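# Tip a ball from a gutter into a roofed box

## Task

Get the ball that rests in a gutter into the box beside the same arm. The box has a roof and one open side. Pouring the ball in is allowed. The box may move, rise, rotate or tilt only very slightly; more than that is a failure. While no robot is carrying the ball, it must not drop noticeably below table-top height, or the task fails. A gutter holds the ball only while its open end is raised above the other end. If the gutter's handle is held vertical, the ball rolls out. Nothing may be knocked or placed outside the work area. Arm mounts in metres, with heading in degrees counter-clockwise from +x: arm1 x=-1.78 y=-0.12 z=+0.95 heading +1; arm2 x=+0.00 y=-0.08 z=+0.87 heading +89; arm3 x=+1.78 y=+0.21 z=+0.94 heading +180. When finished, open the gripper and pull the arm away. The result only counts if it stays in place without any robot holding it. Loose objects may occasionally be nudged by outside pushes.

## Robot and tools

Robots: arm1, arm2 and arm3 are identical i2rt Big YAM arms. Each has six revolute joints, a two-finger gripper and a wrist camera. With joints 1 and 6 at 0 and the hand level and pointing forward, the wrist camera sits above the hand and looks toward the fingertips. The hand reaches roughly 1.0 m from the joint-1 axis. Joints move at different speeds, so the hand can sweep a wide, curved path between two postures.

Frame: there is one shared scene frame. Its origin is on the floor and +z is up. Angles for the arm headings are counter-clockwise from +x. The hand point lies midway between the fingertips. The hand's z axis runs along the fingers, and the fingers open and close along its y axis.

execute_actions(actions, cameras): actions is a list holding one action, or none. An empty list only reports state and images. An action is an object keyed by "arm1", "arm2" and/or "arm3". Each key holds {"joints": {...}}. The joints object gives absolute joint targets, named individually, not offsets. Names, units and ranges:
- joint1_rad, -2.879 to 2.879, tolerance ±0.045. Base yaw; positive is counter-clockwise seen from above; 0 extends the arm along its mount heading.
- joint2_rad, 0 to 3.141, ±0.14. Shoulder; 0 puts the upper arm roughly level and pointing back; increasing lifts it up and over forward.
- joint3_rad, 0 to 3.019, ±0.09. Elbow; 0 is fully folded; increasing opens it.
- joint4_rad, -1.692 to 1.57, ±0.055. Hand pitch; positive tilts the fingers up.
- joint5_rad, -1.57 to 1.57, ±0.03. Sideways hand swing; positive goes to the arm's right.
- joint6_rad, -2.094 to 2.094, ±0.035. Hand roll; positive is clockwise when viewed from behind the hand.
- gripper_m, 0 to 0.093 m, ±0.003. This is the fingertip gap. Each finger pad grips with roughly 50 to 62 N at most.
Everything in one action starts together, but parts may finish at different times. One action runs for at most 15 s. A joint or arm you leave out may keep driving toward its earlier target. An unknown key or out-of-range value rejects the whole call, and nothing moves.

The cameras argument is a list of camera names. Options are arm1_cam_wrist, arm2_cam_wrist, arm3_cam_wrist, cam_end_1, cam_end_2, cam_gap_1, cam_gap_2, cam_side, cam_top, or "all". Omitting it, passing null or passing ["all"] returns every camera. Passing [] returns no images. The "pictures" line lists the order of the returned images. The room cameras are fixed: cam_end_1 and cam_end_2 at the two ends, cam_gap_1 and cam_gap_2 above the spaces between arms, cam_side in front, and cam_top overhead. Their calibration may be off by a few degrees and millimetres.

wait(seconds): takes 0 to 10 seconds. It lets the simulation run without new commands, then returns state and images.

zoom_image(camera, region): gives a closer view of the latest full image from one camera. region is [x0, y0, x1, y1] in that image's pixels, with the origin at the top-left. It can be at most 504 by 504.

finished_scene(scene): ends the current scene, given by its number, and cannot be undone. Its result says whether the goal was met. Finish only once the ball is settled in the box and the arm has let go and moved away.

Reading results: joint_positions shows the measured joint values. joint_status reports how each commanded motion ended:
- "off_target": the joint stopped short and may still be pushing.
- "contact_stop" or "time_out": the joint gave up its target and now holds where it stopped. A joint that timed out may still be pushing toward a target clipped near its position; on_its_own will name it, and it may finish moving later if the way clears.
- "joint command not followed", often with a "cause:" line, and "not_followed" on the affected joints: a self- and inter-arm collision check blocked those targets. The gripper part of that action still ran. The arm may retry the blocked targets with every later action until it gets targets that pass.
- "limit_stop_at_motor_heat": the arm stopped because of heat; resend the target.
on_its_own lists what the robot does beyond this call's commands. Its "held at" value is the target being held, not the current position. After a stop is reported, the remaining motion calls in that reply are skipped.

Things to avoid:
- Arms pressing hard against each other ends the run. The collision check does not cover fingers, gripper housings or wrist cameras, and can react late. State does not report contact between robots.
- The arms do not halt on contact. They keep pushing, possibly hard. To relieve a stalled joint, command it to its reported position. Small target changes may not move a joint at all.
- Holding loads, even while idle, heats the motors. A MOTOR HOT line appears from 85 °C. At 100 °C an OVER-TEMPERATURE FAULT releases that whole arm, and it falls.
- Drops, slips, slams and hard impacts are penalised.
- Do not disturb the box. Do not let the ball fall off the table. Keep the gutter's open end higher until you mean to pour.

Each tool is called as name(argument=value, ...), one argument or row to a line, values as JSON.

## Session

execute_actions(
  actions=[],
)

Scene clock: 0.00 s.
arm1.joint_positions: joint1_rad=-0.520 joint2_rad=+0.516 joint3_rad=+1.574 joint4_rad=-1.309 joint5_rad=-0.138 joint6_rad=+0.287 gripper_m=+0.094
arm1.joint_status: not commanded
arm1.hand: x=-1.6318 y=-0.1687 z=+1.5948 quat_wxyz=(-0.612, -0.261, -0.747, +0.014) (m; scene frame)
arm2.joint_positions: joint1_rad=+0.514 joint2_rad=+0.480 joint3_rad=+1.378 joint4_rad=-1.486 joint5_rad=-0.235 joint6_rad=-0.435 gripper_m=+0.094
arm2.joint_status: not commanded
arm2.hand: x=-0.1154 y=+0.0399 z=+1.4008 quat_wxyz=(-0.247, +0.851, -0.218, -0.409) (m; scene frame)
arm3.joint_positions: joint1_rad=-0.229 joint2_rad=+0.505 joint3_rad=+1.430 joint4_rad=-1.214 joint5_rad=-0.019 joint6_rad=-0.477 gripper_m=+0.094
arm3.joint_status: not commanded
arm3.hand: x=+1.5940 y=+0.2558 z=+1.5427 quat_wxyz=(-0.201, +0.796, +0.102, -0.562) (m; scene frame)
pictures: arm1_cam_wrist, arm2_cam_wrist, arm3_cam_wrist, cam_end_1, cam_end_2, cam_gap_1, cam_gap_2, cam_side, cam_top
camera_calibration (this result's frames):
arm1_cam_wrist: T_world_to_cam=[[-0.411488, -0.86056, -0.300189, -0.339242], [-0.620384, 0.50575, -0.59945, 0.0360566], [0.667684, -0.0604345, -0.741988, 2.38432], [0, 0, 0, 1]] pos_world=[-1.7092, -0.166079, 1.68891]
arm2_cam_wrist: T_world_to_cam=[[0.569163, 0.782914, 0.251196, -0.315908], [0.809756, -0.480729, -0.336445, 0.59193], [-0.142651, 0.394899, -0.907582, 1.36391], [0, 0, 0, 1]] pos_world=[-0.104953, -0.00672214, 1.51637]
arm3_cam_wrist: T_world_to_cam=[[0.0754937, 0.89672, 0.436113, -1.02159], [0.832984, 0.1837, -0.521912, -0.56896], [-0.548123, 0.402676, -0.733085, 2.02436], [0, 0, 0, 1]] pos_world=[1.66065, 0.205438, 1.63261]
Images, in order (width x height): arm1_cam_wrist 616x616, arm2_cam_wrist 616x616, arm3_cam_wrist 616x616, cam_end_1 504x504, cam_end_2 504x504, cam_gap_1 504x504, cam_gap_2 504x504, cam_side 504x504, cam_top 504x504.

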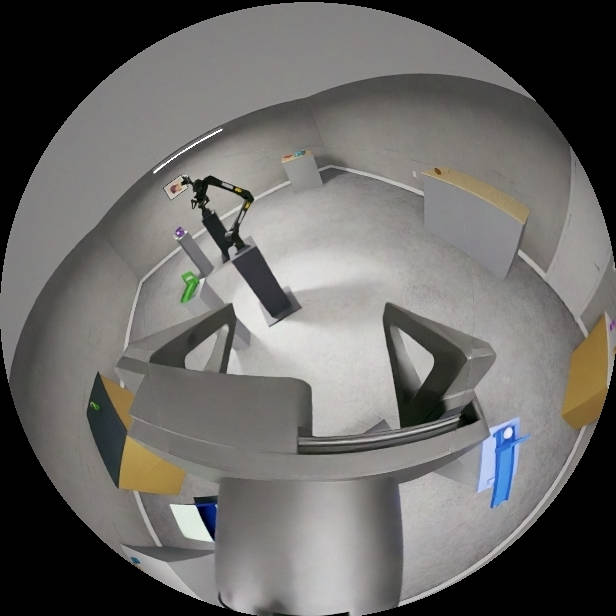

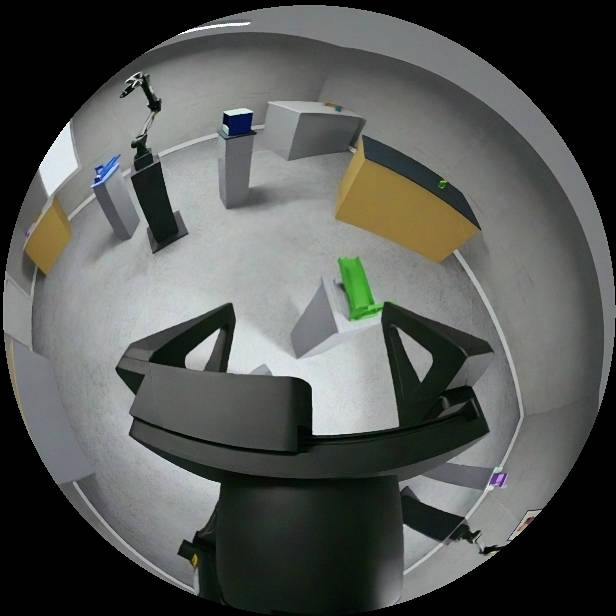

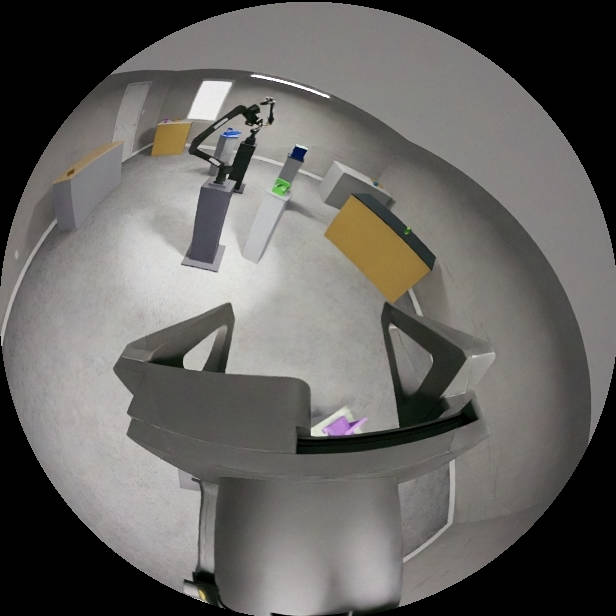

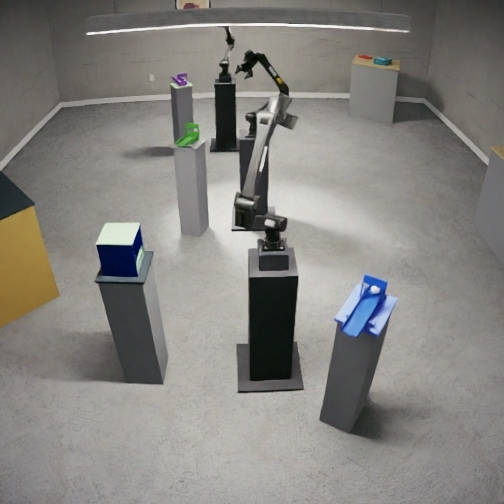

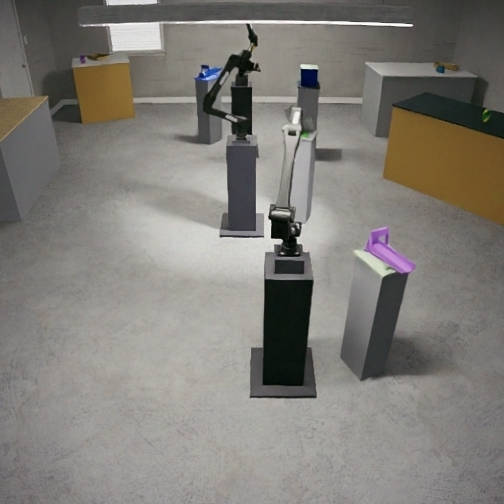

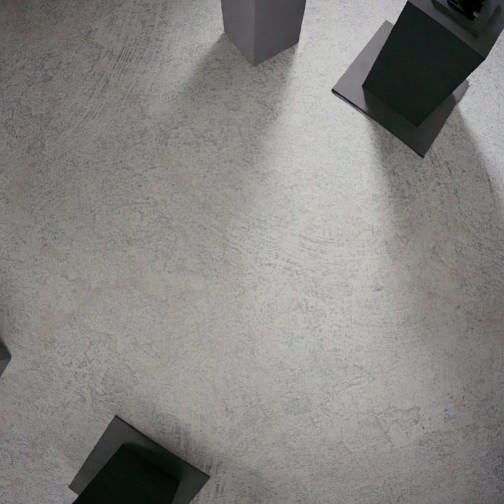

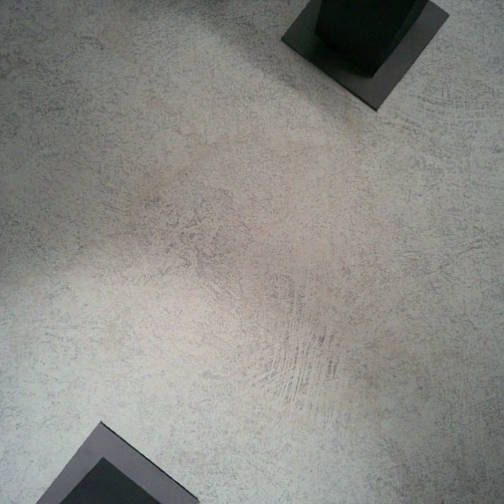

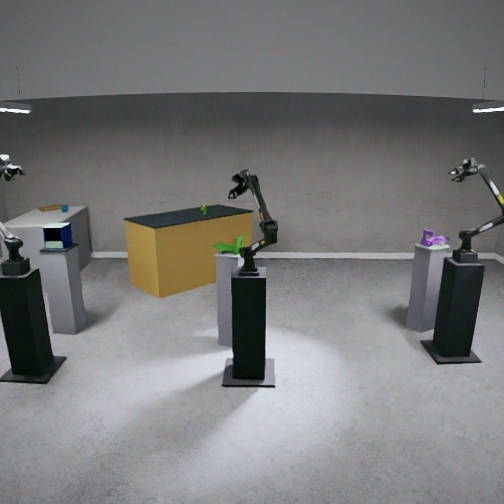

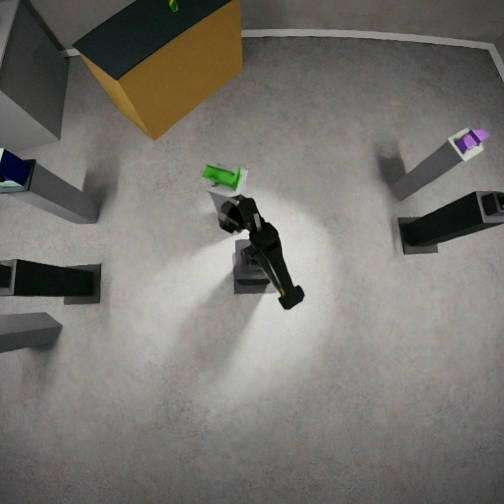

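zoom_image(
  camera="cam_end_1",
  region=[310, 255, 430, 355],
)

zoom_image(
  camera="cam_end_1",
  region=[70, 205, 190, 305],
)

zoom_image(
  camera="cam_side",
  region=[0, 190, 120, 290],
)

zoom_image(
  camera="cam_top",
  region=[0, 120, 120, 220],
)

Region (310, 255, 430, 355) of cam_end_1's 504x504 image, scaled by 4.200, with more detail than that image has.

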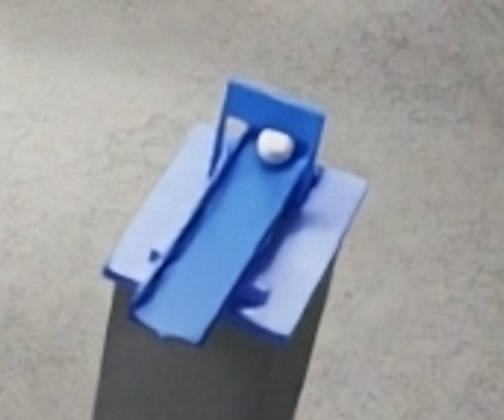

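Region (70, 205, 190, 305) of cam_end_1's 504x504 image, scaled by 4.200, with more detail than that image has.

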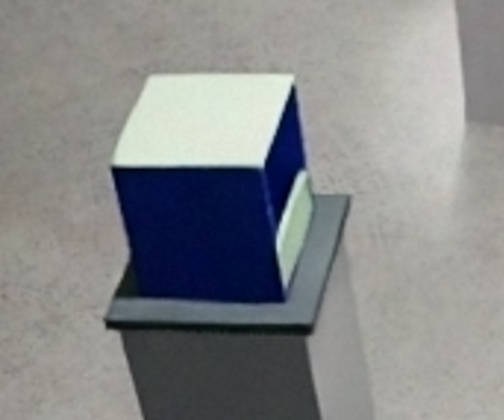

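Region (0, 190, 120, 290) of cam_side's 504x504 image, scaled by 4.200, with more detail than that image has.

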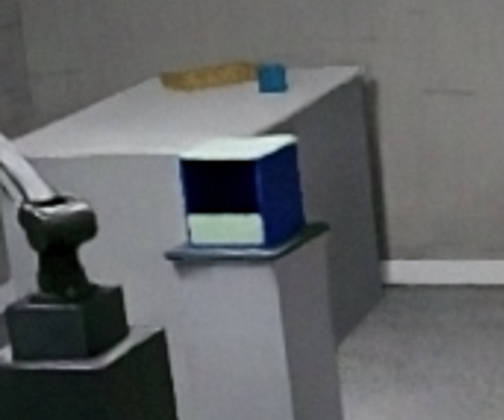

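Region (0, 120, 120, 220) of cam_top's 504x504 image, scaled by 4.200, with more detail than that image has.

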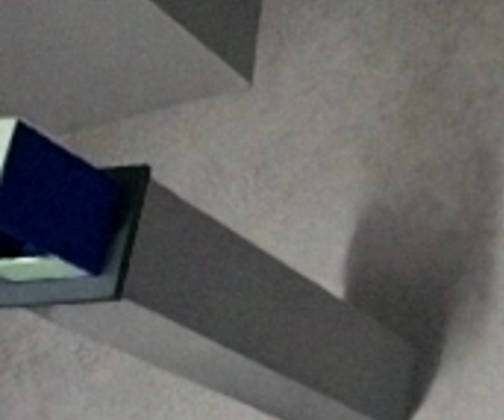

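execute_actions(
  actions=[
    {"arm1":{"joints":{"joint1_rad":-2.2,"joint2_rad":1.68,"joint3_rad":1.72,"joint4_rad":-1.5,"joint5_rad":0.19,"joint6_rad":-0.05}}},
  ],
  cameras=["arm1_cam_wrist","cam_end_1"],
)

Scene clock: 122.03 s.
arm1.joint_positions: joint1_rad=-2.206 joint2_rad=+1.693 joint3_rad=+1.700 joint4_rad=-1.490 joint5_rad=+0.192 joint6_rad=-0.034 gripper_m=+0.094
arm1.joint_status: all done
arm1.hand: x=-2.1158 y=-0.5404 z=+1.2121 quat_wxyz=(+0.065, -0.877, -0.468, +0.087) (m; scene frame)
arm2.joint_positions: joint1_rad=+0.514 joint2_rad=+0.480 joint3_rad=+1.378 joint4_rad=-1.486 joint5_rad=-0.235 joint6_rad=-0.435 gripper_m=+0.094
arm2.joint_status: not commanded
arm2.hand: x=-0.1154 y=+0.0399 z=+1.4008 quat_wxyz=(-0.247, +0.851, -0.218, -0.409) (m; scene frame)
arm3.joint_positions: joint1_rad=-0.229 joint2_rad=+0.505 joint3_rad=+1.430 joint4_rad=-1.214 joint5_rad=-0.019 joint6_rad=-0.477 gripper_m=+0.094
arm3.joint_status: not commanded
arm3.hand: x=+1.5940 y=+0.2558 z=+1.5427 quat_wxyz=(-0.201, +0.796, +0.102, -0.562) (m; scene frame)
pictures: arm1_cam_wrist, cam_end_1
camera_calibration (this result's frames):
arm1_cam_wrist: T_world_to_cam=[[-0.806451, 0.556512, 0.199828, -1.64908], [0.573352, 0.653332, 0.494393, 0.973968], [0.144582, 0.513275, -0.845958, 1.73031], [0, 0, 0, 1]] pos_world=[-2.1385, -0.606714, 1.31178]
Images, in order (width x height): arm1_cam_wrist 616x616, cam_end_1 504x504.

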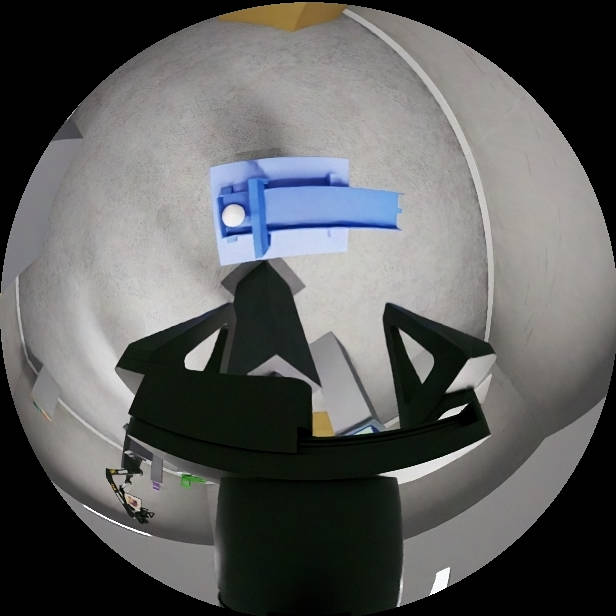

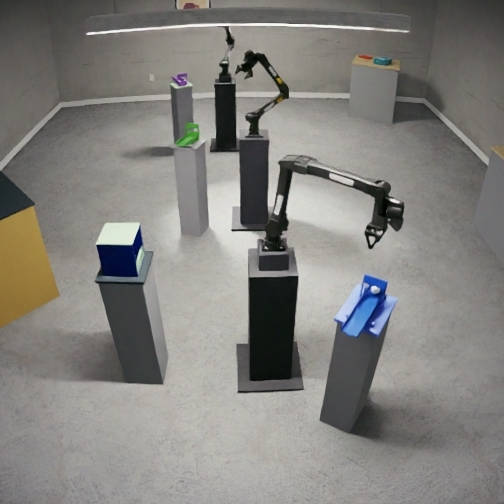

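zoom_image(
  camera="arm1_cam_wrist",
  region=[200, 140, 420, 280],
)

Region (200, 140, 420, 280) of arm1_cam_wrist's 616x616 image, scaled by 2.291, with more detail than that image has; it fills the top 321 rows of this view, and the rest is white.

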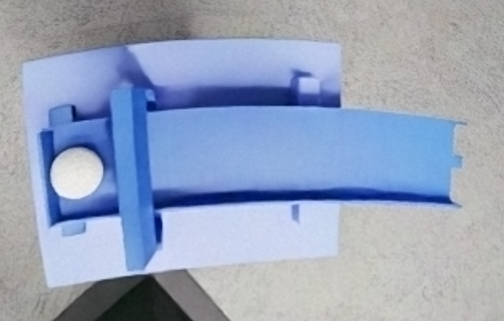

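execute_actions(
  actions=[
    {"arm1":{"joints":{"joint1_rad":-2.158,"joint2_rad":1.895,"joint3_rad":1.625,"joint4_rad":-1.28,"joint5_rad":0.195,"joint6_rad":0.015,"gripper_m":0.06}}},
  ],
  cameras=["arm1_cam_wrist","cam_end_1"],
)

Scene clock: 190.17 s.
arm1.joint_positions: joint1_rad=-2.154 joint2_rad=+1.912 joint3_rad=+1.608 joint4_rad=-1.289 joint5_rad=+0.194 joint6_rad=-0.001 gripper_m=+0.060
arm1.joint_status: all done
arm1.hand: x=-2.1125 y=-0.5860 z=+1.0607 quat_wxyz=(+0.089, -0.871, -0.482, +0.042) (m; scene frame)
arm2.joint_positions: joint1_rad=+0.514 joint2_rad=+0.480 joint3_rad=+1.378 joint4_rad=-1.486 joint5_rad=-0.235 joint6_rad=-0.435 gripper_m=+0.094
arm2.joint_status: not commanded
arm2.hand: x=-0.1154 y=+0.0399 z=+1.4008 quat_wxyz=(-0.247, +0.851, -0.218, -0.409) (m; scene frame)
arm3.joint_positions: joint1_rad=-0.229 joint2_rad=+0.505 joint3_rad=+1.430 joint4_rad=-1.214 joint5_rad=-0.019 joint6_rad=-0.477 gripper_m=+0.094
arm3.joint_status: not commanded
arm3.hand: x=+1.5940 y=+0.2558 z=+1.5427 quat_wxyz=(-0.201, +0.796, +0.102, -0.562) (m; scene frame)
pictures: arm1_cam_wrist, cam_end_1
camera_calibration (this result's frames):
arm1_cam_wrist: T_world_to_cam=[[-0.828542, 0.522876, 0.200298, -1.65772], [0.529976, 0.616902, 0.581857, 0.87098], [0.180675, 0.588246, -0.788241, 1.68407], [0, 0, 0, 1]] pos_world=[-2.13936, -0.661172, 1.1527]
Images, in order (width x height): arm1_cam_wrist 616x616, cam_end_1 504x504.

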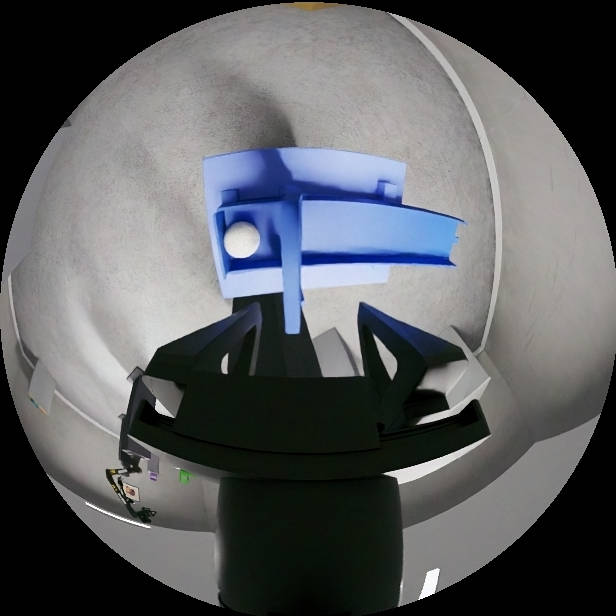

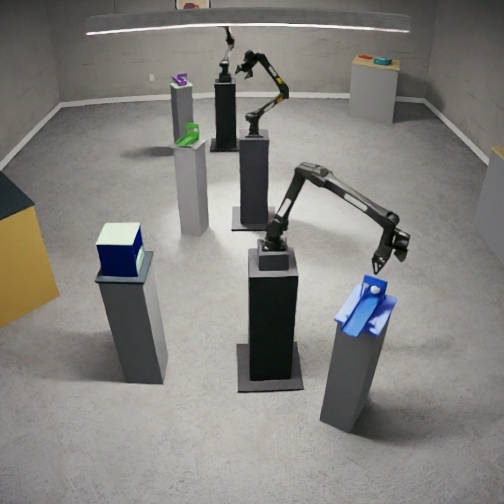

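zoom_image(
  camera="arm1_cam_wrist",
  region=[200, 170, 400, 350],
)

Region (200, 170, 400, 350) of arm1_cam_wrist's 616x616 image, scaled by 2.520, with more detail than that image has; it fills the top 454 rows of this view, and the rest is white.

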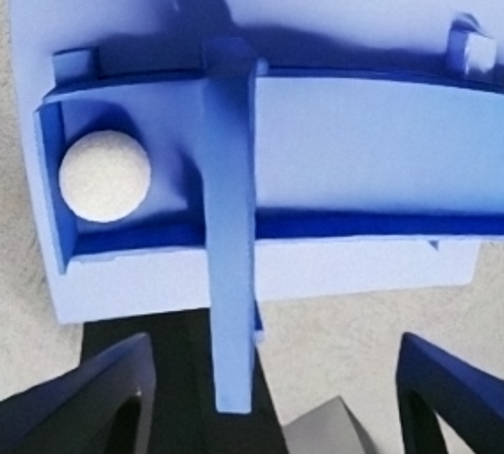

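execute_actions(
  actions=[
    {"arm1":{"joints":{"joint1_rad":-2.165,"joint2_rad":1.955,"joint3_rad":1.553,"joint4_rad":-1.115}}},
  ],
  cameras=["arm1_cam_wrist","cam_end_1"],
)

Scene clock: 219.50 s.
arm1.joint_positions: joint1_rad=-2.157 joint2_rad=+1.933 joint3_rad=+1.552 joint4_rad=-1.126 joint5_rad=+0.194 joint6_rad=-0.001 gripper_m=+0.060
arm1.joint_status: all done
arm1.hand: x=-2.1239 y=-0.6004 z=+1.0294 quat_wxyz=(+0.069, -0.873, -0.476, +0.079) (m; scene frame)
arm2.joint_positions: joint1_rad=+0.514 joint2_rad=+0.480 joint3_rad=+1.378 joint4_rad=-1.486 joint5_rad=-0.235 joint6_rad=-0.435 gripper_m=+0.094
arm2.joint_status: not commanded
arm2.hand: x=-0.1154 y=+0.0399 z=+1.4008 quat_wxyz=(-0.247, +0.851, -0.218, -0.409) (m; scene frame)
arm3.joint_positions: joint1_rad=-0.229 joint2_rad=+0.505 joint3_rad=+1.430 joint4_rad=-1.214 joint5_rad=-0.019 joint6_rad=-0.477 gripper_m=+0.094
arm3.joint_status: not commanded
arm3.hand: x=+1.5940 y=+0.2558 z=+1.5427 quat_wxyz=(-0.201, +0.796, +0.102, -0.562) (m; scene frame)
pictures: arm1_cam_wrist, cam_end_1
camera_calibration (this result's frames):
arm1_cam_wrist: T_world_to_cam=[[-0.817677, 0.539991, 0.199534, -1.61918], [0.557093, 0.654872, 0.510676, 1.05773], [0.145091, 0.528727, -0.836299, 1.60809], [0, 0, 0, 1]] pos_world=[-2.14655, -0.668575, 1.12777]
Images, in order (width x height): arm1_cam_wrist 616x616, cam_end_1 504x504.

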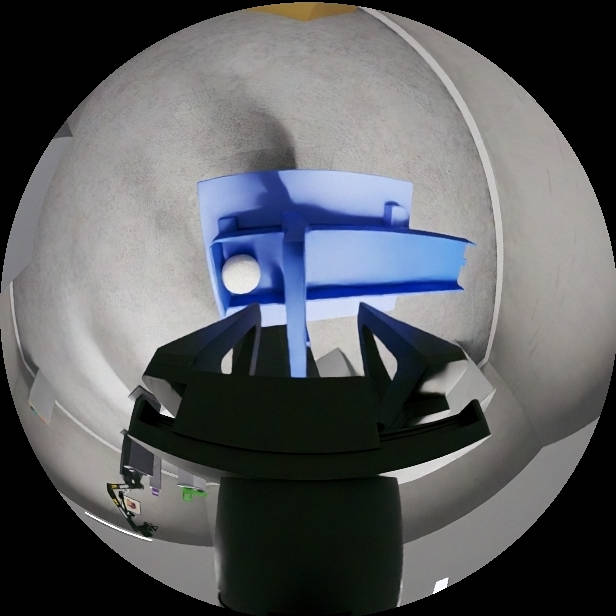

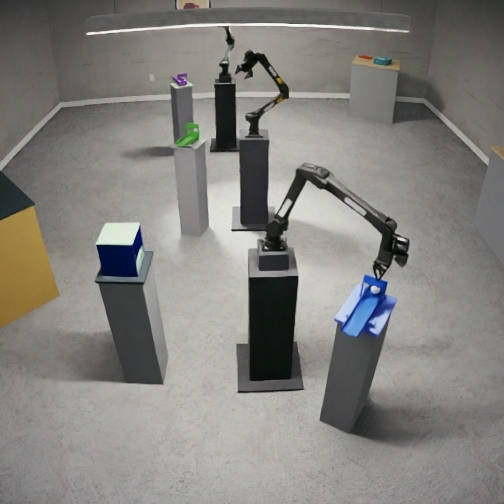

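execute_actions(
  actions=[
    {"arm1":{"joints":{"joint2_rad":2.008,"joint3_rad":1.532}}},
  ],
  cameras=["arm1_cam_wrist","cam_end_1"],
)

Scene clock: 232.00 s.
arm1.joint_positions: joint1_rad=-2.157 joint2_rad=+1.990 joint3_rad=+1.529 joint4_rad=-1.125 joint5_rad=+0.194 joint6_rad=-0.001 gripper_m=+0.060
arm1.joint_status: all done
arm1.hand: x=-2.1171 y=-0.5895 z=+0.9891 quat_wxyz=(+0.088, -0.872, -0.480, +0.045) (m; scene frame)
arm2.joint_positions: joint1_rad=+0.514 joint2_rad=+0.480 joint3_rad=+1.378 joint4_rad=-1.486 joint5_rad=-0.235 joint6_rad=-0.435 gripper_m=+0.094
arm2.joint_status: not commanded
arm2.hand: x=-0.1154 y=+0.0399 z=+1.4008 quat_wxyz=(-0.247, +0.851, -0.218, -0.409) (m; scene frame)
arm3.joint_positions: joint1_rad=-0.229 joint2_rad=+0.505 joint3_rad=+1.430 joint4_rad=-1.214 joint5_rad=-0.019 joint6_rad=-0.477 gripper_m=+0.094
arm3.joint_status: not commanded
arm3.hand: x=+1.5940 y=+0.2558 z=+1.5427 quat_wxyz=(-0.201, +0.796, +0.102, -0.562) (m; scene frame)
pictures: arm1_cam_wrist, cam_end_1
camera_calibration (this result's frames):
arm1_cam_wrist: T_world_to_cam=[[-0.826015, 0.52687, 0.200267, -1.63761], [0.53422, 0.618499, 0.576254, 0.932639], [0.179746, 0.582981, -0.792354, 1.62956], [0, 0, 0, 1]] pos_world=[-2.14383, -0.66403, 1.08171]
Images, in order (width x height): arm1_cam_wrist 616x616, cam_end_1 504x504.

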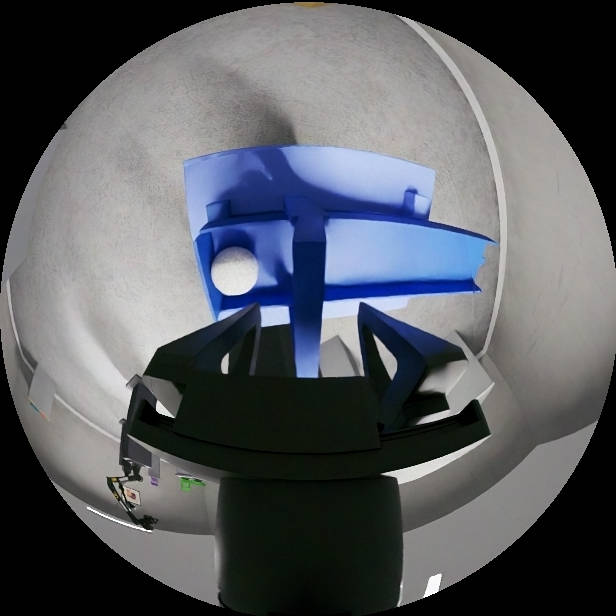

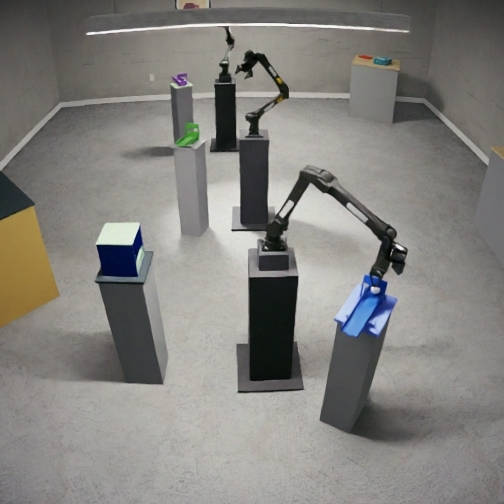

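zoom_image(
  camera="arm1_cam_wrist",
  region=[220, 170, 400, 390],
)

Region (220, 170, 400, 390) of arm1_cam_wrist's 616x616 image, scaled by 2.291, with more detail than that image has; it fills the left 412 columns of this view, and the rest is white.

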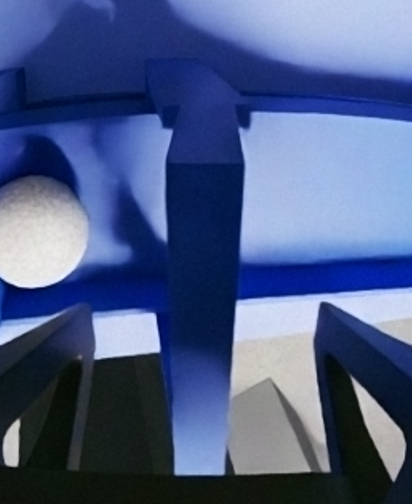

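execute_actions(
  actions=[
    {"arm1":{"joints":{"gripper_m":0.0}}},
  ],
  cameras=["arm1_cam_wrist","cam_end_1"],
)

Scene clock: 256.83 s.
arm1.joint_positions: joint1_rad=-2.157 joint2_rad=+1.990 joint3_rad=+1.529 joint4_rad=-1.125 joint5_rad=+0.197 joint6_rad=+0.002 gripper_m=+0.012
arm1.joint_status: gripper_m off_target (ended at +0.012, target +0.000)
arm1.hand: x=-2.1175 y=-0.5893 z=+0.9892 quat_wxyz=(+0.089, -0.872, -0.478, +0.046) (m; scene frame)
arm2.joint_positions: joint1_rad=+0.514 joint2_rad=+0.480 joint3_rad=+1.378 joint4_rad=-1.486 joint5_rad=-0.235 joint6_rad=-0.435 gripper_m=+0.094
arm2.joint_status: not commanded
arm2.hand: x=-0.1154 y=+0.0399 z=+1.4008 quat_wxyz=(-0.247, +0.851, -0.218, -0.409) (m; scene frame)
arm3.joint_positions: joint1_rad=-0.229 joint2_rad=+0.505 joint3_rad=+1.430 joint4_rad=-1.214 joint5_rad=-0.019 joint6_rad=-0.477 gripper_m=+0.094
arm3.joint_status: not commanded
arm3.hand: x=+1.5940 y=+0.2558 z=+1.5427 quat_wxyz=(-0.201, +0.796, +0.102, -0.562) (m; scene frame)
pictures: arm1_cam_wrist, cam_end_1
camera_calibration (this result's frames):
arm1_cam_wrist: T_world_to_cam=[[-0.823881, 0.529201, 0.202897, -1.63478], [0.537666, 0.616552, 0.575134, 0.939976], [0.179265, 0.582932, -0.792499, 1.62871], [0, 0, 0, 1]] pos_world=[-2.14422, -0.663845, 1.08183]
Images, in order (width x height): arm1_cam_wrist 616x616, cam_end_1 504x504.

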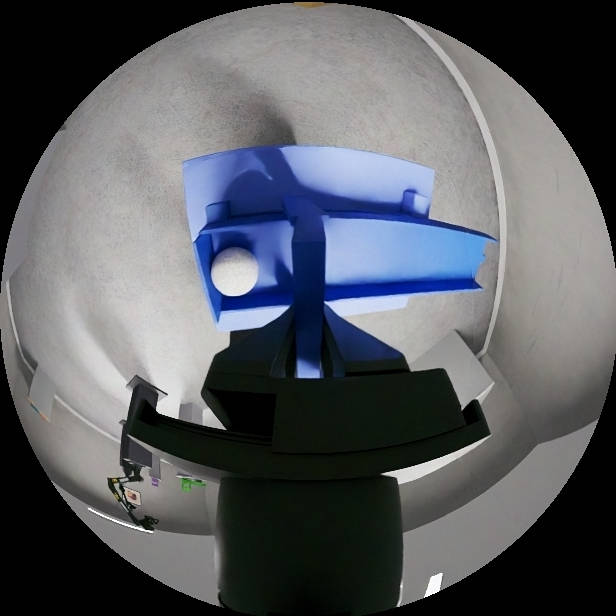

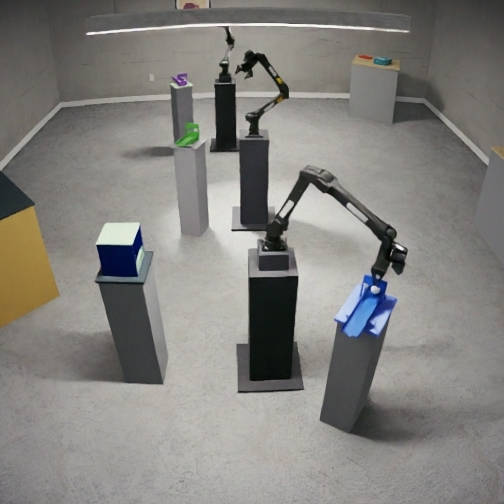

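execute_actions(
  actions=[
    {"arm1":{"joints":{"joint2_rad":1.82}}},
  ],
  cameras=["arm1_cam_wrist","cam_end_1"],
)

Scene clock: 270.33 s.
arm1.joint_positions: joint1_rad=-2.158 joint2_rad=+1.831 joint3_rad=+1.514 joint4_rad=-1.124 joint5_rad=+0.192 joint6_rad=+0.002 gripper_m=+0.012
arm1.joint_status: all done
arm1.hand: x=-2.1180 y=-0.5916 z=+1.0726 quat_wxyz=(+0.051, -0.874, -0.471, +0.108) (m; scene frame)
arm2.joint_positions: joint1_rad=+0.514 joint2_rad=+0.480 joint3_rad=+1.378 joint4_rad=-1.486 joint5_rad=-0.235 joint6_rad=-0.435 gripper_m=+0.094
arm2.joint_status: not commanded
arm2.hand: x=-0.1154 y=+0.0399 z=+1.4008 quat_wxyz=(-0.247, +0.851, -0.218, -0.409) (m; scene frame)
arm3.joint_positions: joint1_rad=-0.229 joint2_rad=+0.505 joint3_rad=+1.430 joint4_rad=-1.214 joint5_rad=-0.019 joint6_rad=-0.477 gripper_m=+0.094
arm3.joint_status: not commanded
arm3.hand: x=+1.5940 y=+0.2558 z=+1.5427 quat_wxyz=(-0.201, +0.796, +0.102, -0.562) (m; scene frame)
pictures: arm1_cam_wrist, cam_end_1
camera_calibration (this result's frames):
arm1_cam_wrist: T_world_to_cam=[[-0.809213, 0.553981, 0.195652, -1.59738], [0.575754, 0.681451, 0.451809, 1.14508], [0.116966, 0.478257, -0.870396, 1.58591], [0, 0, 0, 1]] pos_world=[-2.13741, -0.653869, 1.17554]
Images, in order (width x height): arm1_cam_wrist 616x616, cam_end_1 504x504.

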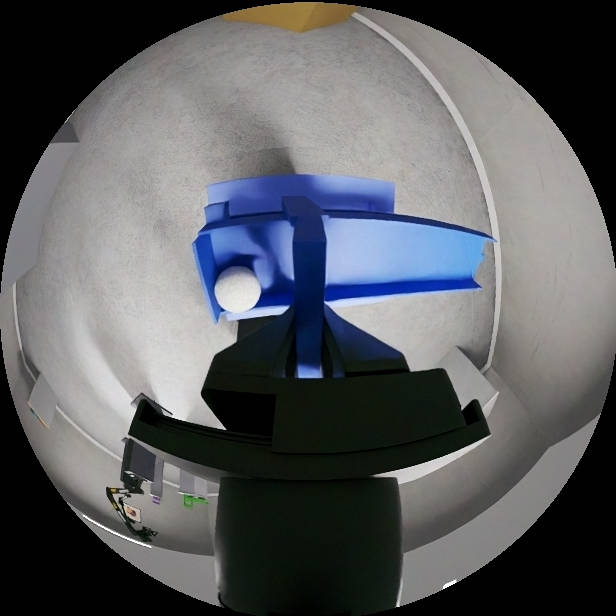

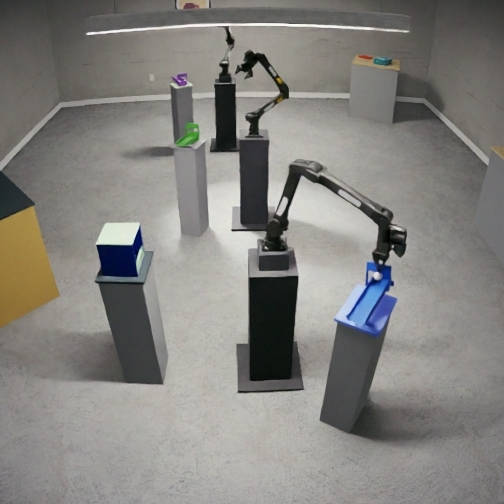

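execute_actions(
  actions=[
    {"arm1":{"joints":{"joint2_rad":1.45,"joint3_rad":1.47,"joint4_rad":-1.5,"joint5_rad":0.46}}},
  ],
  cameras=["arm1_cam_wrist","cam_end_1"],
)

Scene clock: 322.93 s.
arm1.joint_positions: joint1_rad=-2.159 joint2_rad=+1.445 joint3_rad=+1.441 joint4_rad=-1.494 joint5_rad=+0.454 joint6_rad=+0.002 gripper_m=+0.012
arm1.joint_status: all done
arm1.hand: x=-2.0783 y=-0.4499 z=+1.2372 quat_wxyz=(+0.179, -0.858, -0.459, +0.144) (m; scene frame)
arm2.joint_positions: joint1_rad=+0.514 joint2_rad=+0.480 joint3_rad=+1.378 joint4_rad=-1.486 joint5_rad=-0.235 joint6_rad=-0.435 gripper_m=+0.094
arm2.joint_status: not commanded
arm2.hand: x=-0.1154 y=+0.0399 z=+1.4008 quat_wxyz=(-0.247, +0.851, -0.218, -0.409) (m; scene frame)
arm3.joint_positions: joint1_rad=-0.229 joint2_rad=+0.505 joint3_rad=+1.430 joint4_rad=-1.214 joint5_rad=-0.019 joint6_rad=-0.477 gripper_m=+0.094
arm3.joint_status: not commanded
arm3.hand: x=+1.5940 y=+0.2558 z=+1.5427 quat_wxyz=(-0.201, +0.796, +0.102, -0.562) (m; scene frame)
pictures: arm1_cam_wrist, cam_end_1
camera_calibration (this result's frames):
arm1_cam_wrist: T_world_to_cam=[[-0.732055, 0.517388, 0.443175, -1.83824], [0.680898, 0.57647, 0.451731, 1.12267], [-0.0217567, 0.632449, -0.774296, 1.31893], [0, 0, 0, 1]] pos_world=[-2.08143, -0.530257, 1.32876]
Images, in order (width x height): arm1_cam_wrist 616x616, cam_end_1 504x504.

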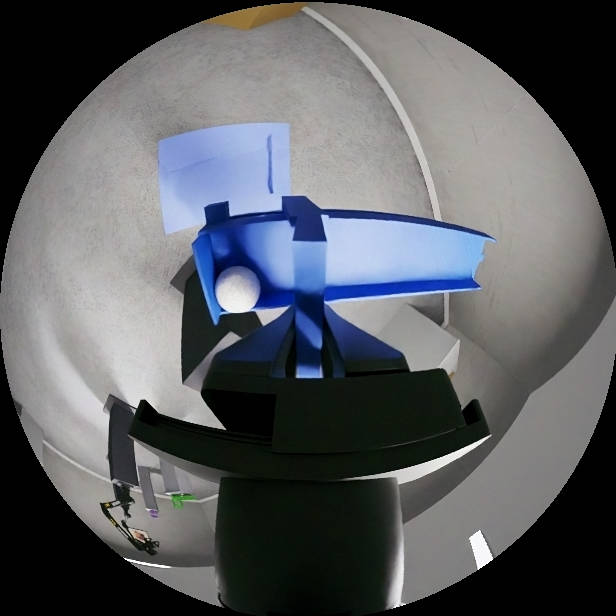

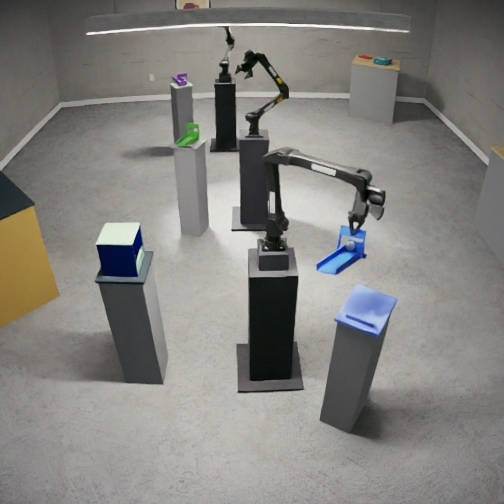

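execute_actions(
  actions=[
    {"arm1":{"joints":{"joint1_rad":1.7}}},
  ],
  cameras=["arm1_cam_wrist","cam_end_1","cam_side"],
)

Scene clock: 329.30 s.
arm1.joint_positions: joint1_rad=+1.707 joint2_rad=+1.453 joint3_rad=+1.441 joint4_rad=-1.494 joint5_rad=+0.450 joint6_rad=+0.003 gripper_m=+0.012
arm1.joint_status: all done
arm1.hand: x=-1.7722 y=+0.3282 z=+1.2259 quat_wxyz=(-0.185, +0.736, -0.640, +0.120) (m; scene frame)
arm2.joint_positions: joint1_rad=+0.514 joint2_rad=+0.480 joint3_rad=+1.378 joint4_rad=-1.486 joint5_rad=-0.235 joint6_rad=-0.435 gripper_m=+0.094
arm2.joint_status: not commanded
arm2.hand: x=-0.1154 y=+0.0399 z=+1.4008 quat_wxyz=(-0.247, +0.851, -0.218, -0.409) (m; scene frame)
arm3.joint_positions: joint1_rad=-0.229 joint2_rad=+0.505 joint3_rad=+1.430 joint4_rad=-1.214 joint5_rad=-0.019 joint6_rad=-0.477 gripper_m=+0.094
arm3.joint_status: not commanded
arm3.hand: x=+1.5940 y=+0.2558 z=+1.5427 quat_wxyz=(-0.201, +0.796, +0.102, -0.562) (m; scene frame)
pictures: arm1_cam_wrist, cam_end_1, cam_side
camera_calibration (this result's frames):
arm1_cam_wrist: T_world_to_cam=[[0.896278, 0.108599, 0.429991, 1.02432], [-0.122563, -0.871142, 0.475489, -0.507163], [0.426221, -0.478871, -0.767475, 1.97495], [0, 0, 0, 1]] pos_world=[-1.822, 0.392698, 1.31643]
Images, in order (width x height): arm1_cam_wrist 616x616, cam_end_1 504x504, cam_side 504x504.

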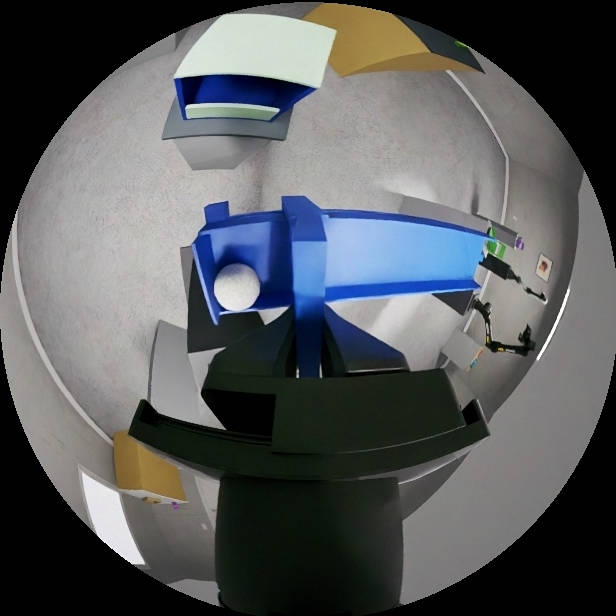

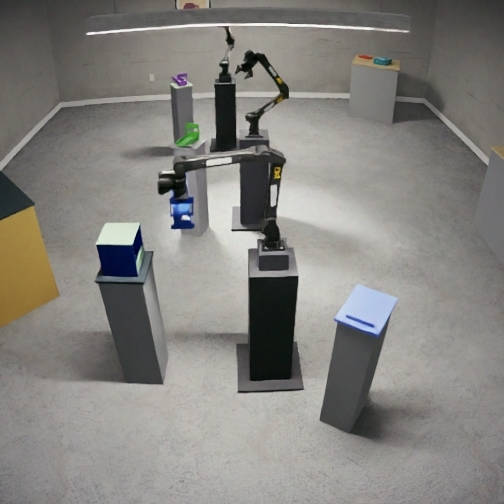

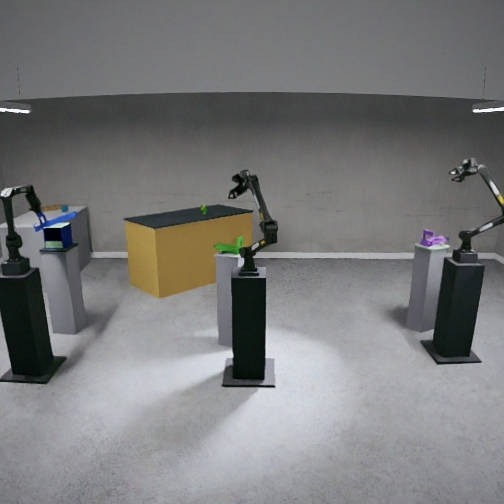

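zoom_image(
  camera="arm1_cam_wrist",
  region=[150, 0, 360, 180],
)

Region (150, 0, 360, 180) of arm1_cam_wrist's 616x616 image, scaled by 2.400, with more detail than that image has; it fills the top 432 rows of this view, and the rest is white.

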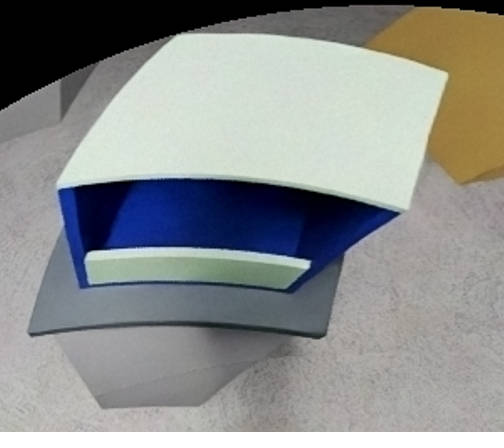

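zoom_image(
  camera="cam_end_1",
  region=[90, 165, 230, 285],
)

Region (90, 165, 230, 285) of cam_end_1's 504x504 image, scaled by 3.600, with more detail than that image has; it fills the top 432 rows of this view, and the rest is white.

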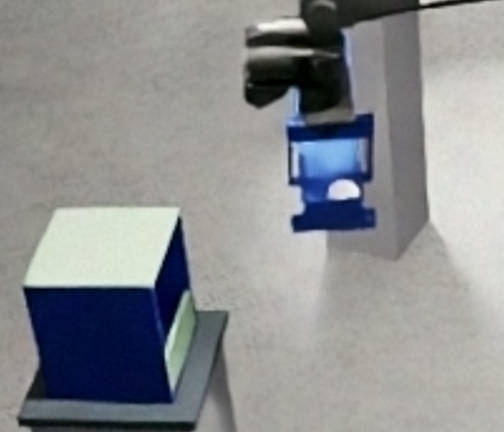

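execute_actions(
  actions=[
    {"arm1":{"joints":{"joint1_rad":1.66,"joint2_rad":1.07,"joint3_rad":1.07,"joint4_rad":-1.215}}},
  ],
  cameras=["arm1_cam_wrist","cam_end_1"],
)

Scene clock: 450.50 s.
arm1.joint_positions: joint1_rad=+1.659 joint2_rad=+1.070 joint3_rad=+1.059 joint4_rad=-1.234 joint5_rad=+0.452 joint6_rad=+0.003 gripper_m=+0.012
arm1.joint_status: all done
arm1.hand: x=-1.7410 y=+0.2411 z=+1.2192 quat_wxyz=(-0.265, +0.691, -0.671, +0.029) (m; scene frame)
arm2.joint_positions: joint1_rad=+0.514 joint2_rad=+0.480 joint3_rad=+1.378 joint4_rad=-1.486 joint5_rad=-0.235 joint6_rad=-0.435 gripper_m=+0.094
arm2.joint_status: not commanded
arm2.hand: x=-0.1154 y=+0.0399 z=+1.4008 quat_wxyz=(-0.247, +0.851, -0.218, -0.409) (m; scene frame)
arm3.joint_positions: joint1_rad=-0.229 joint2_rad=+0.505 joint3_rad=+1.430 joint4_rad=-1.214 joint5_rad=-0.019 joint6_rad=-0.477 gripper_m=+0.094
arm3.joint_status: not commanded
arm3.hand: x=+1.5940 y=+0.2558 z=+1.5427 quat_wxyz=(-0.201, +0.796, +0.102, -0.562) (m; scene frame)
pictures: arm1_cam_wrist, cam_end_1
camera_calibration (this result's frames):
arm1_cam_wrist: T_world_to_cam=[[0.911678, -0.0472376, 0.408181, 1.09965], [-0.157755, -0.957481, 0.241543, -0.331271], [0.379415, -0.284602, -0.880367, 1.92411], [0, 0, 0, 1]] pos_world=[-1.78482, 0.282363, 1.32508]
Images, in order (width x height): arm1_cam_wrist 616x616, cam_end_1 504x504.

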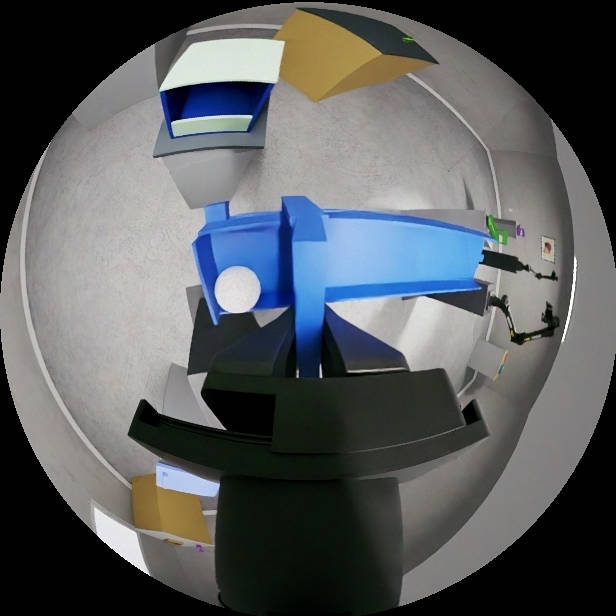

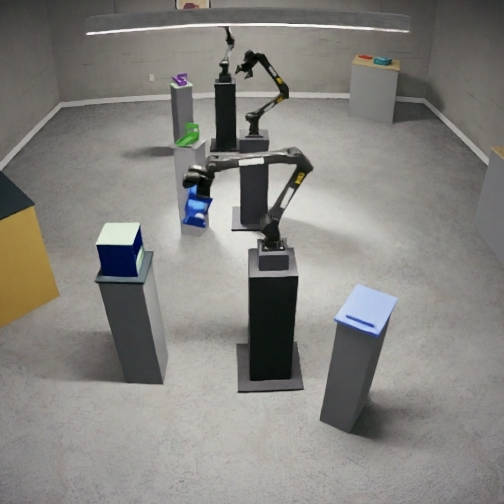

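zoom_image(
  camera="arm1_cam_wrist",
  region=[140, 20, 310, 180],
)

Region (140, 20, 310, 180) of arm1_cam_wrist's 616x616 image, scaled by 2.965, with more detail than that image has; it fills the top 474 rows of this view, and the rest is white.

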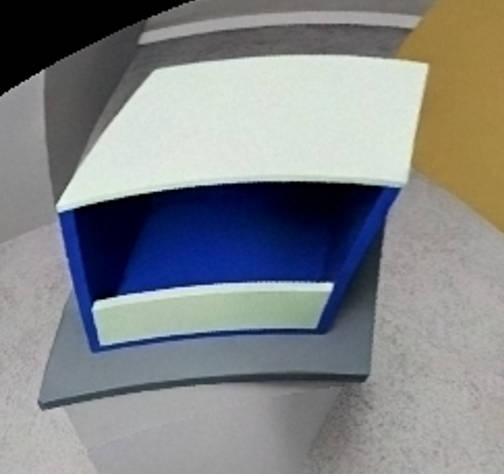

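execute_actions(
  actions=[
    {"arm1":{"joints":{"joint5_rad":0.3,"joint6_rad":-0.72}}},
  ],
  cameras=["arm1_cam_wrist"],
)

execute_actions(
  actions=[
    {"arm1":{"joints":{"joint5_rad":0.02,"joint6_rad":-1.455}}},
  ],
  cameras=["arm1_cam_wrist","cam_end_1"],
)

Scene clock: 501.20 s.
arm1.joint_positions: joint1_rad=+1.659 joint2_rad=+1.070 joint3_rad=+1.059 joint4_rad=-1.234 joint5_rad=+0.297 joint6_rad=-0.703 gripper_m=+0.012
arm1.joint_status: all done
arm1.hand: x=-1.7661 y=+0.2414 z=+1.2101 quat_wxyz=(-0.206, +0.898, -0.385, +0.051) (m; scene frame)
arm2.joint_positions: joint1_rad=+0.514 joint2_rad=+0.480 joint3_rad=+1.378 joint4_rad=-1.486 joint5_rad=-0.235 joint6_rad=-0.435 gripper_m=+0.094
arm2.joint_status: not commanded
arm2.hand: x=-0.1154 y=+0.0399 z=+1.4008 quat_wxyz=(-0.247, +0.851, -0.218, -0.409) (m; scene frame)
arm3.joint_positions: joint1_rad=-0.229 joint2_rad=+0.505 joint3_rad=+1.430 joint4_rad=-1.214 joint5_rad=-0.019 joint6_rad=-0.477 gripper_m=+0.094
arm3.joint_status: not commanded
arm3.hand: x=+1.5940 y=+0.2558 z=+1.5427 quat_wxyz=(-0.201, +0.796, +0.102, -0.562) (m; scene frame)
pictures: arm1_cam_wrist
camera_calibration (this result's frames):
arm1_cam_wrist: T_world_to_cam=[[0.671567, 0.615416, 0.412626, 0.536809], [0.417713, -0.77442, 0.475173, 0.356705], [0.611975, -0.146752, -0.777142, 2.1783], [0, 0, 0, 1]] pos_world=[-1.84257, 0.265548, 1.30185]
Images, in order (width x height): arm1_cam_wrist 616x616.

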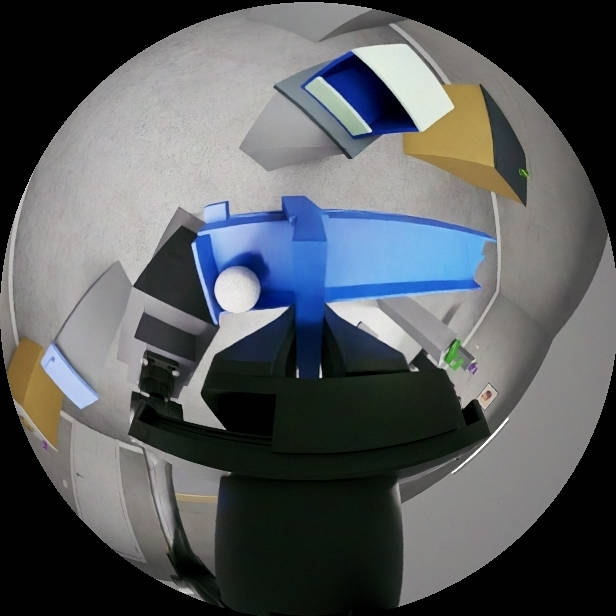

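Scene clock: 502.90 s.
arm1.joint_positions: joint1_rad=+1.659 joint2_rad=+1.070 joint3_rad=+1.059 joint4_rad=-1.234 joint5_rad=+0.021 joint6_rad=-1.439 gripper_m=+0.012
arm1.joint_status: all done
arm1.hand: x=-1.8127 y=+0.2388 z=+1.2035 quat_wxyz=(-0.159, +0.987, -0.014, -0.013) (m; scene frame)
arm2.joint_positions: joint1_rad=+0.514 joint2_rad=+0.480 joint3_rad=+1.378 joint4_rad=-1.486 joint5_rad=-0.235 joint6_rad=-0.435 gripper_m=+0.094
arm2.joint_status: not commanded
arm2.hand: x=-0.1154 y=+0.0399 z=+1.4008 quat_wxyz=(-0.247, +0.851, -0.218, -0.409) (m; scene frame)
arm3.joint_positions: joint1_rad=-0.229 joint2_rad=+0.505 joint3_rad=+1.430 joint4_rad=-1.214 joint5_rad=-0.019 joint6_rad=-0.477 gripper_m=+0.094
arm3.joint_status: not commanded
arm3.hand: x=+1.5940 y=+0.2558 z=+1.5427 quat_wxyz=(-0.201, +0.796, +0.102, -0.562) (m; scene frame)
pictures: arm1_cam_wrist, cam_end_1
camera_calibration (this result's frames):
arm1_cam_wrist: T_world_to_cam=[[0.0359999, 0.947372, 0.318104, -0.545143], [0.823628, -0.208403, 0.527452, 0.915053], [0.565987, 0.243011, -0.787784, 2.03766], [0, 0, 0, 1]] pos_world=[-1.88733, 0.211979, 1.296]
Images, in order (width x height): arm1_cam_wrist 616x616, cam_end_1 504x504.

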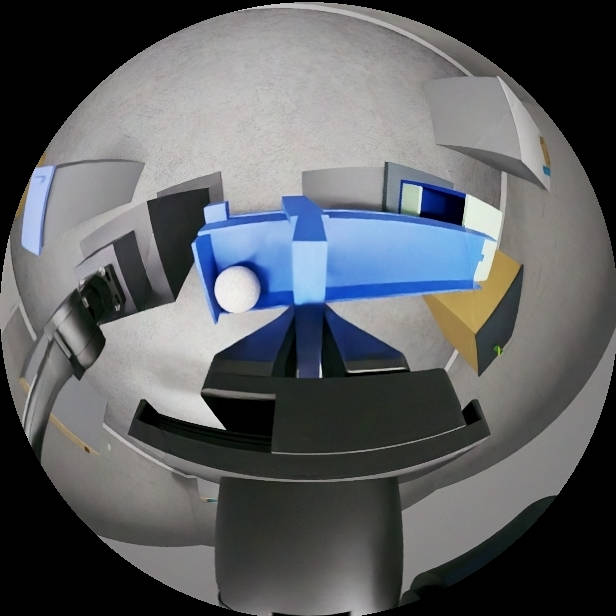

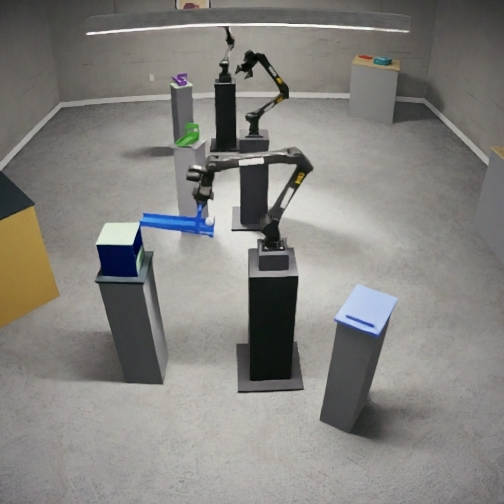

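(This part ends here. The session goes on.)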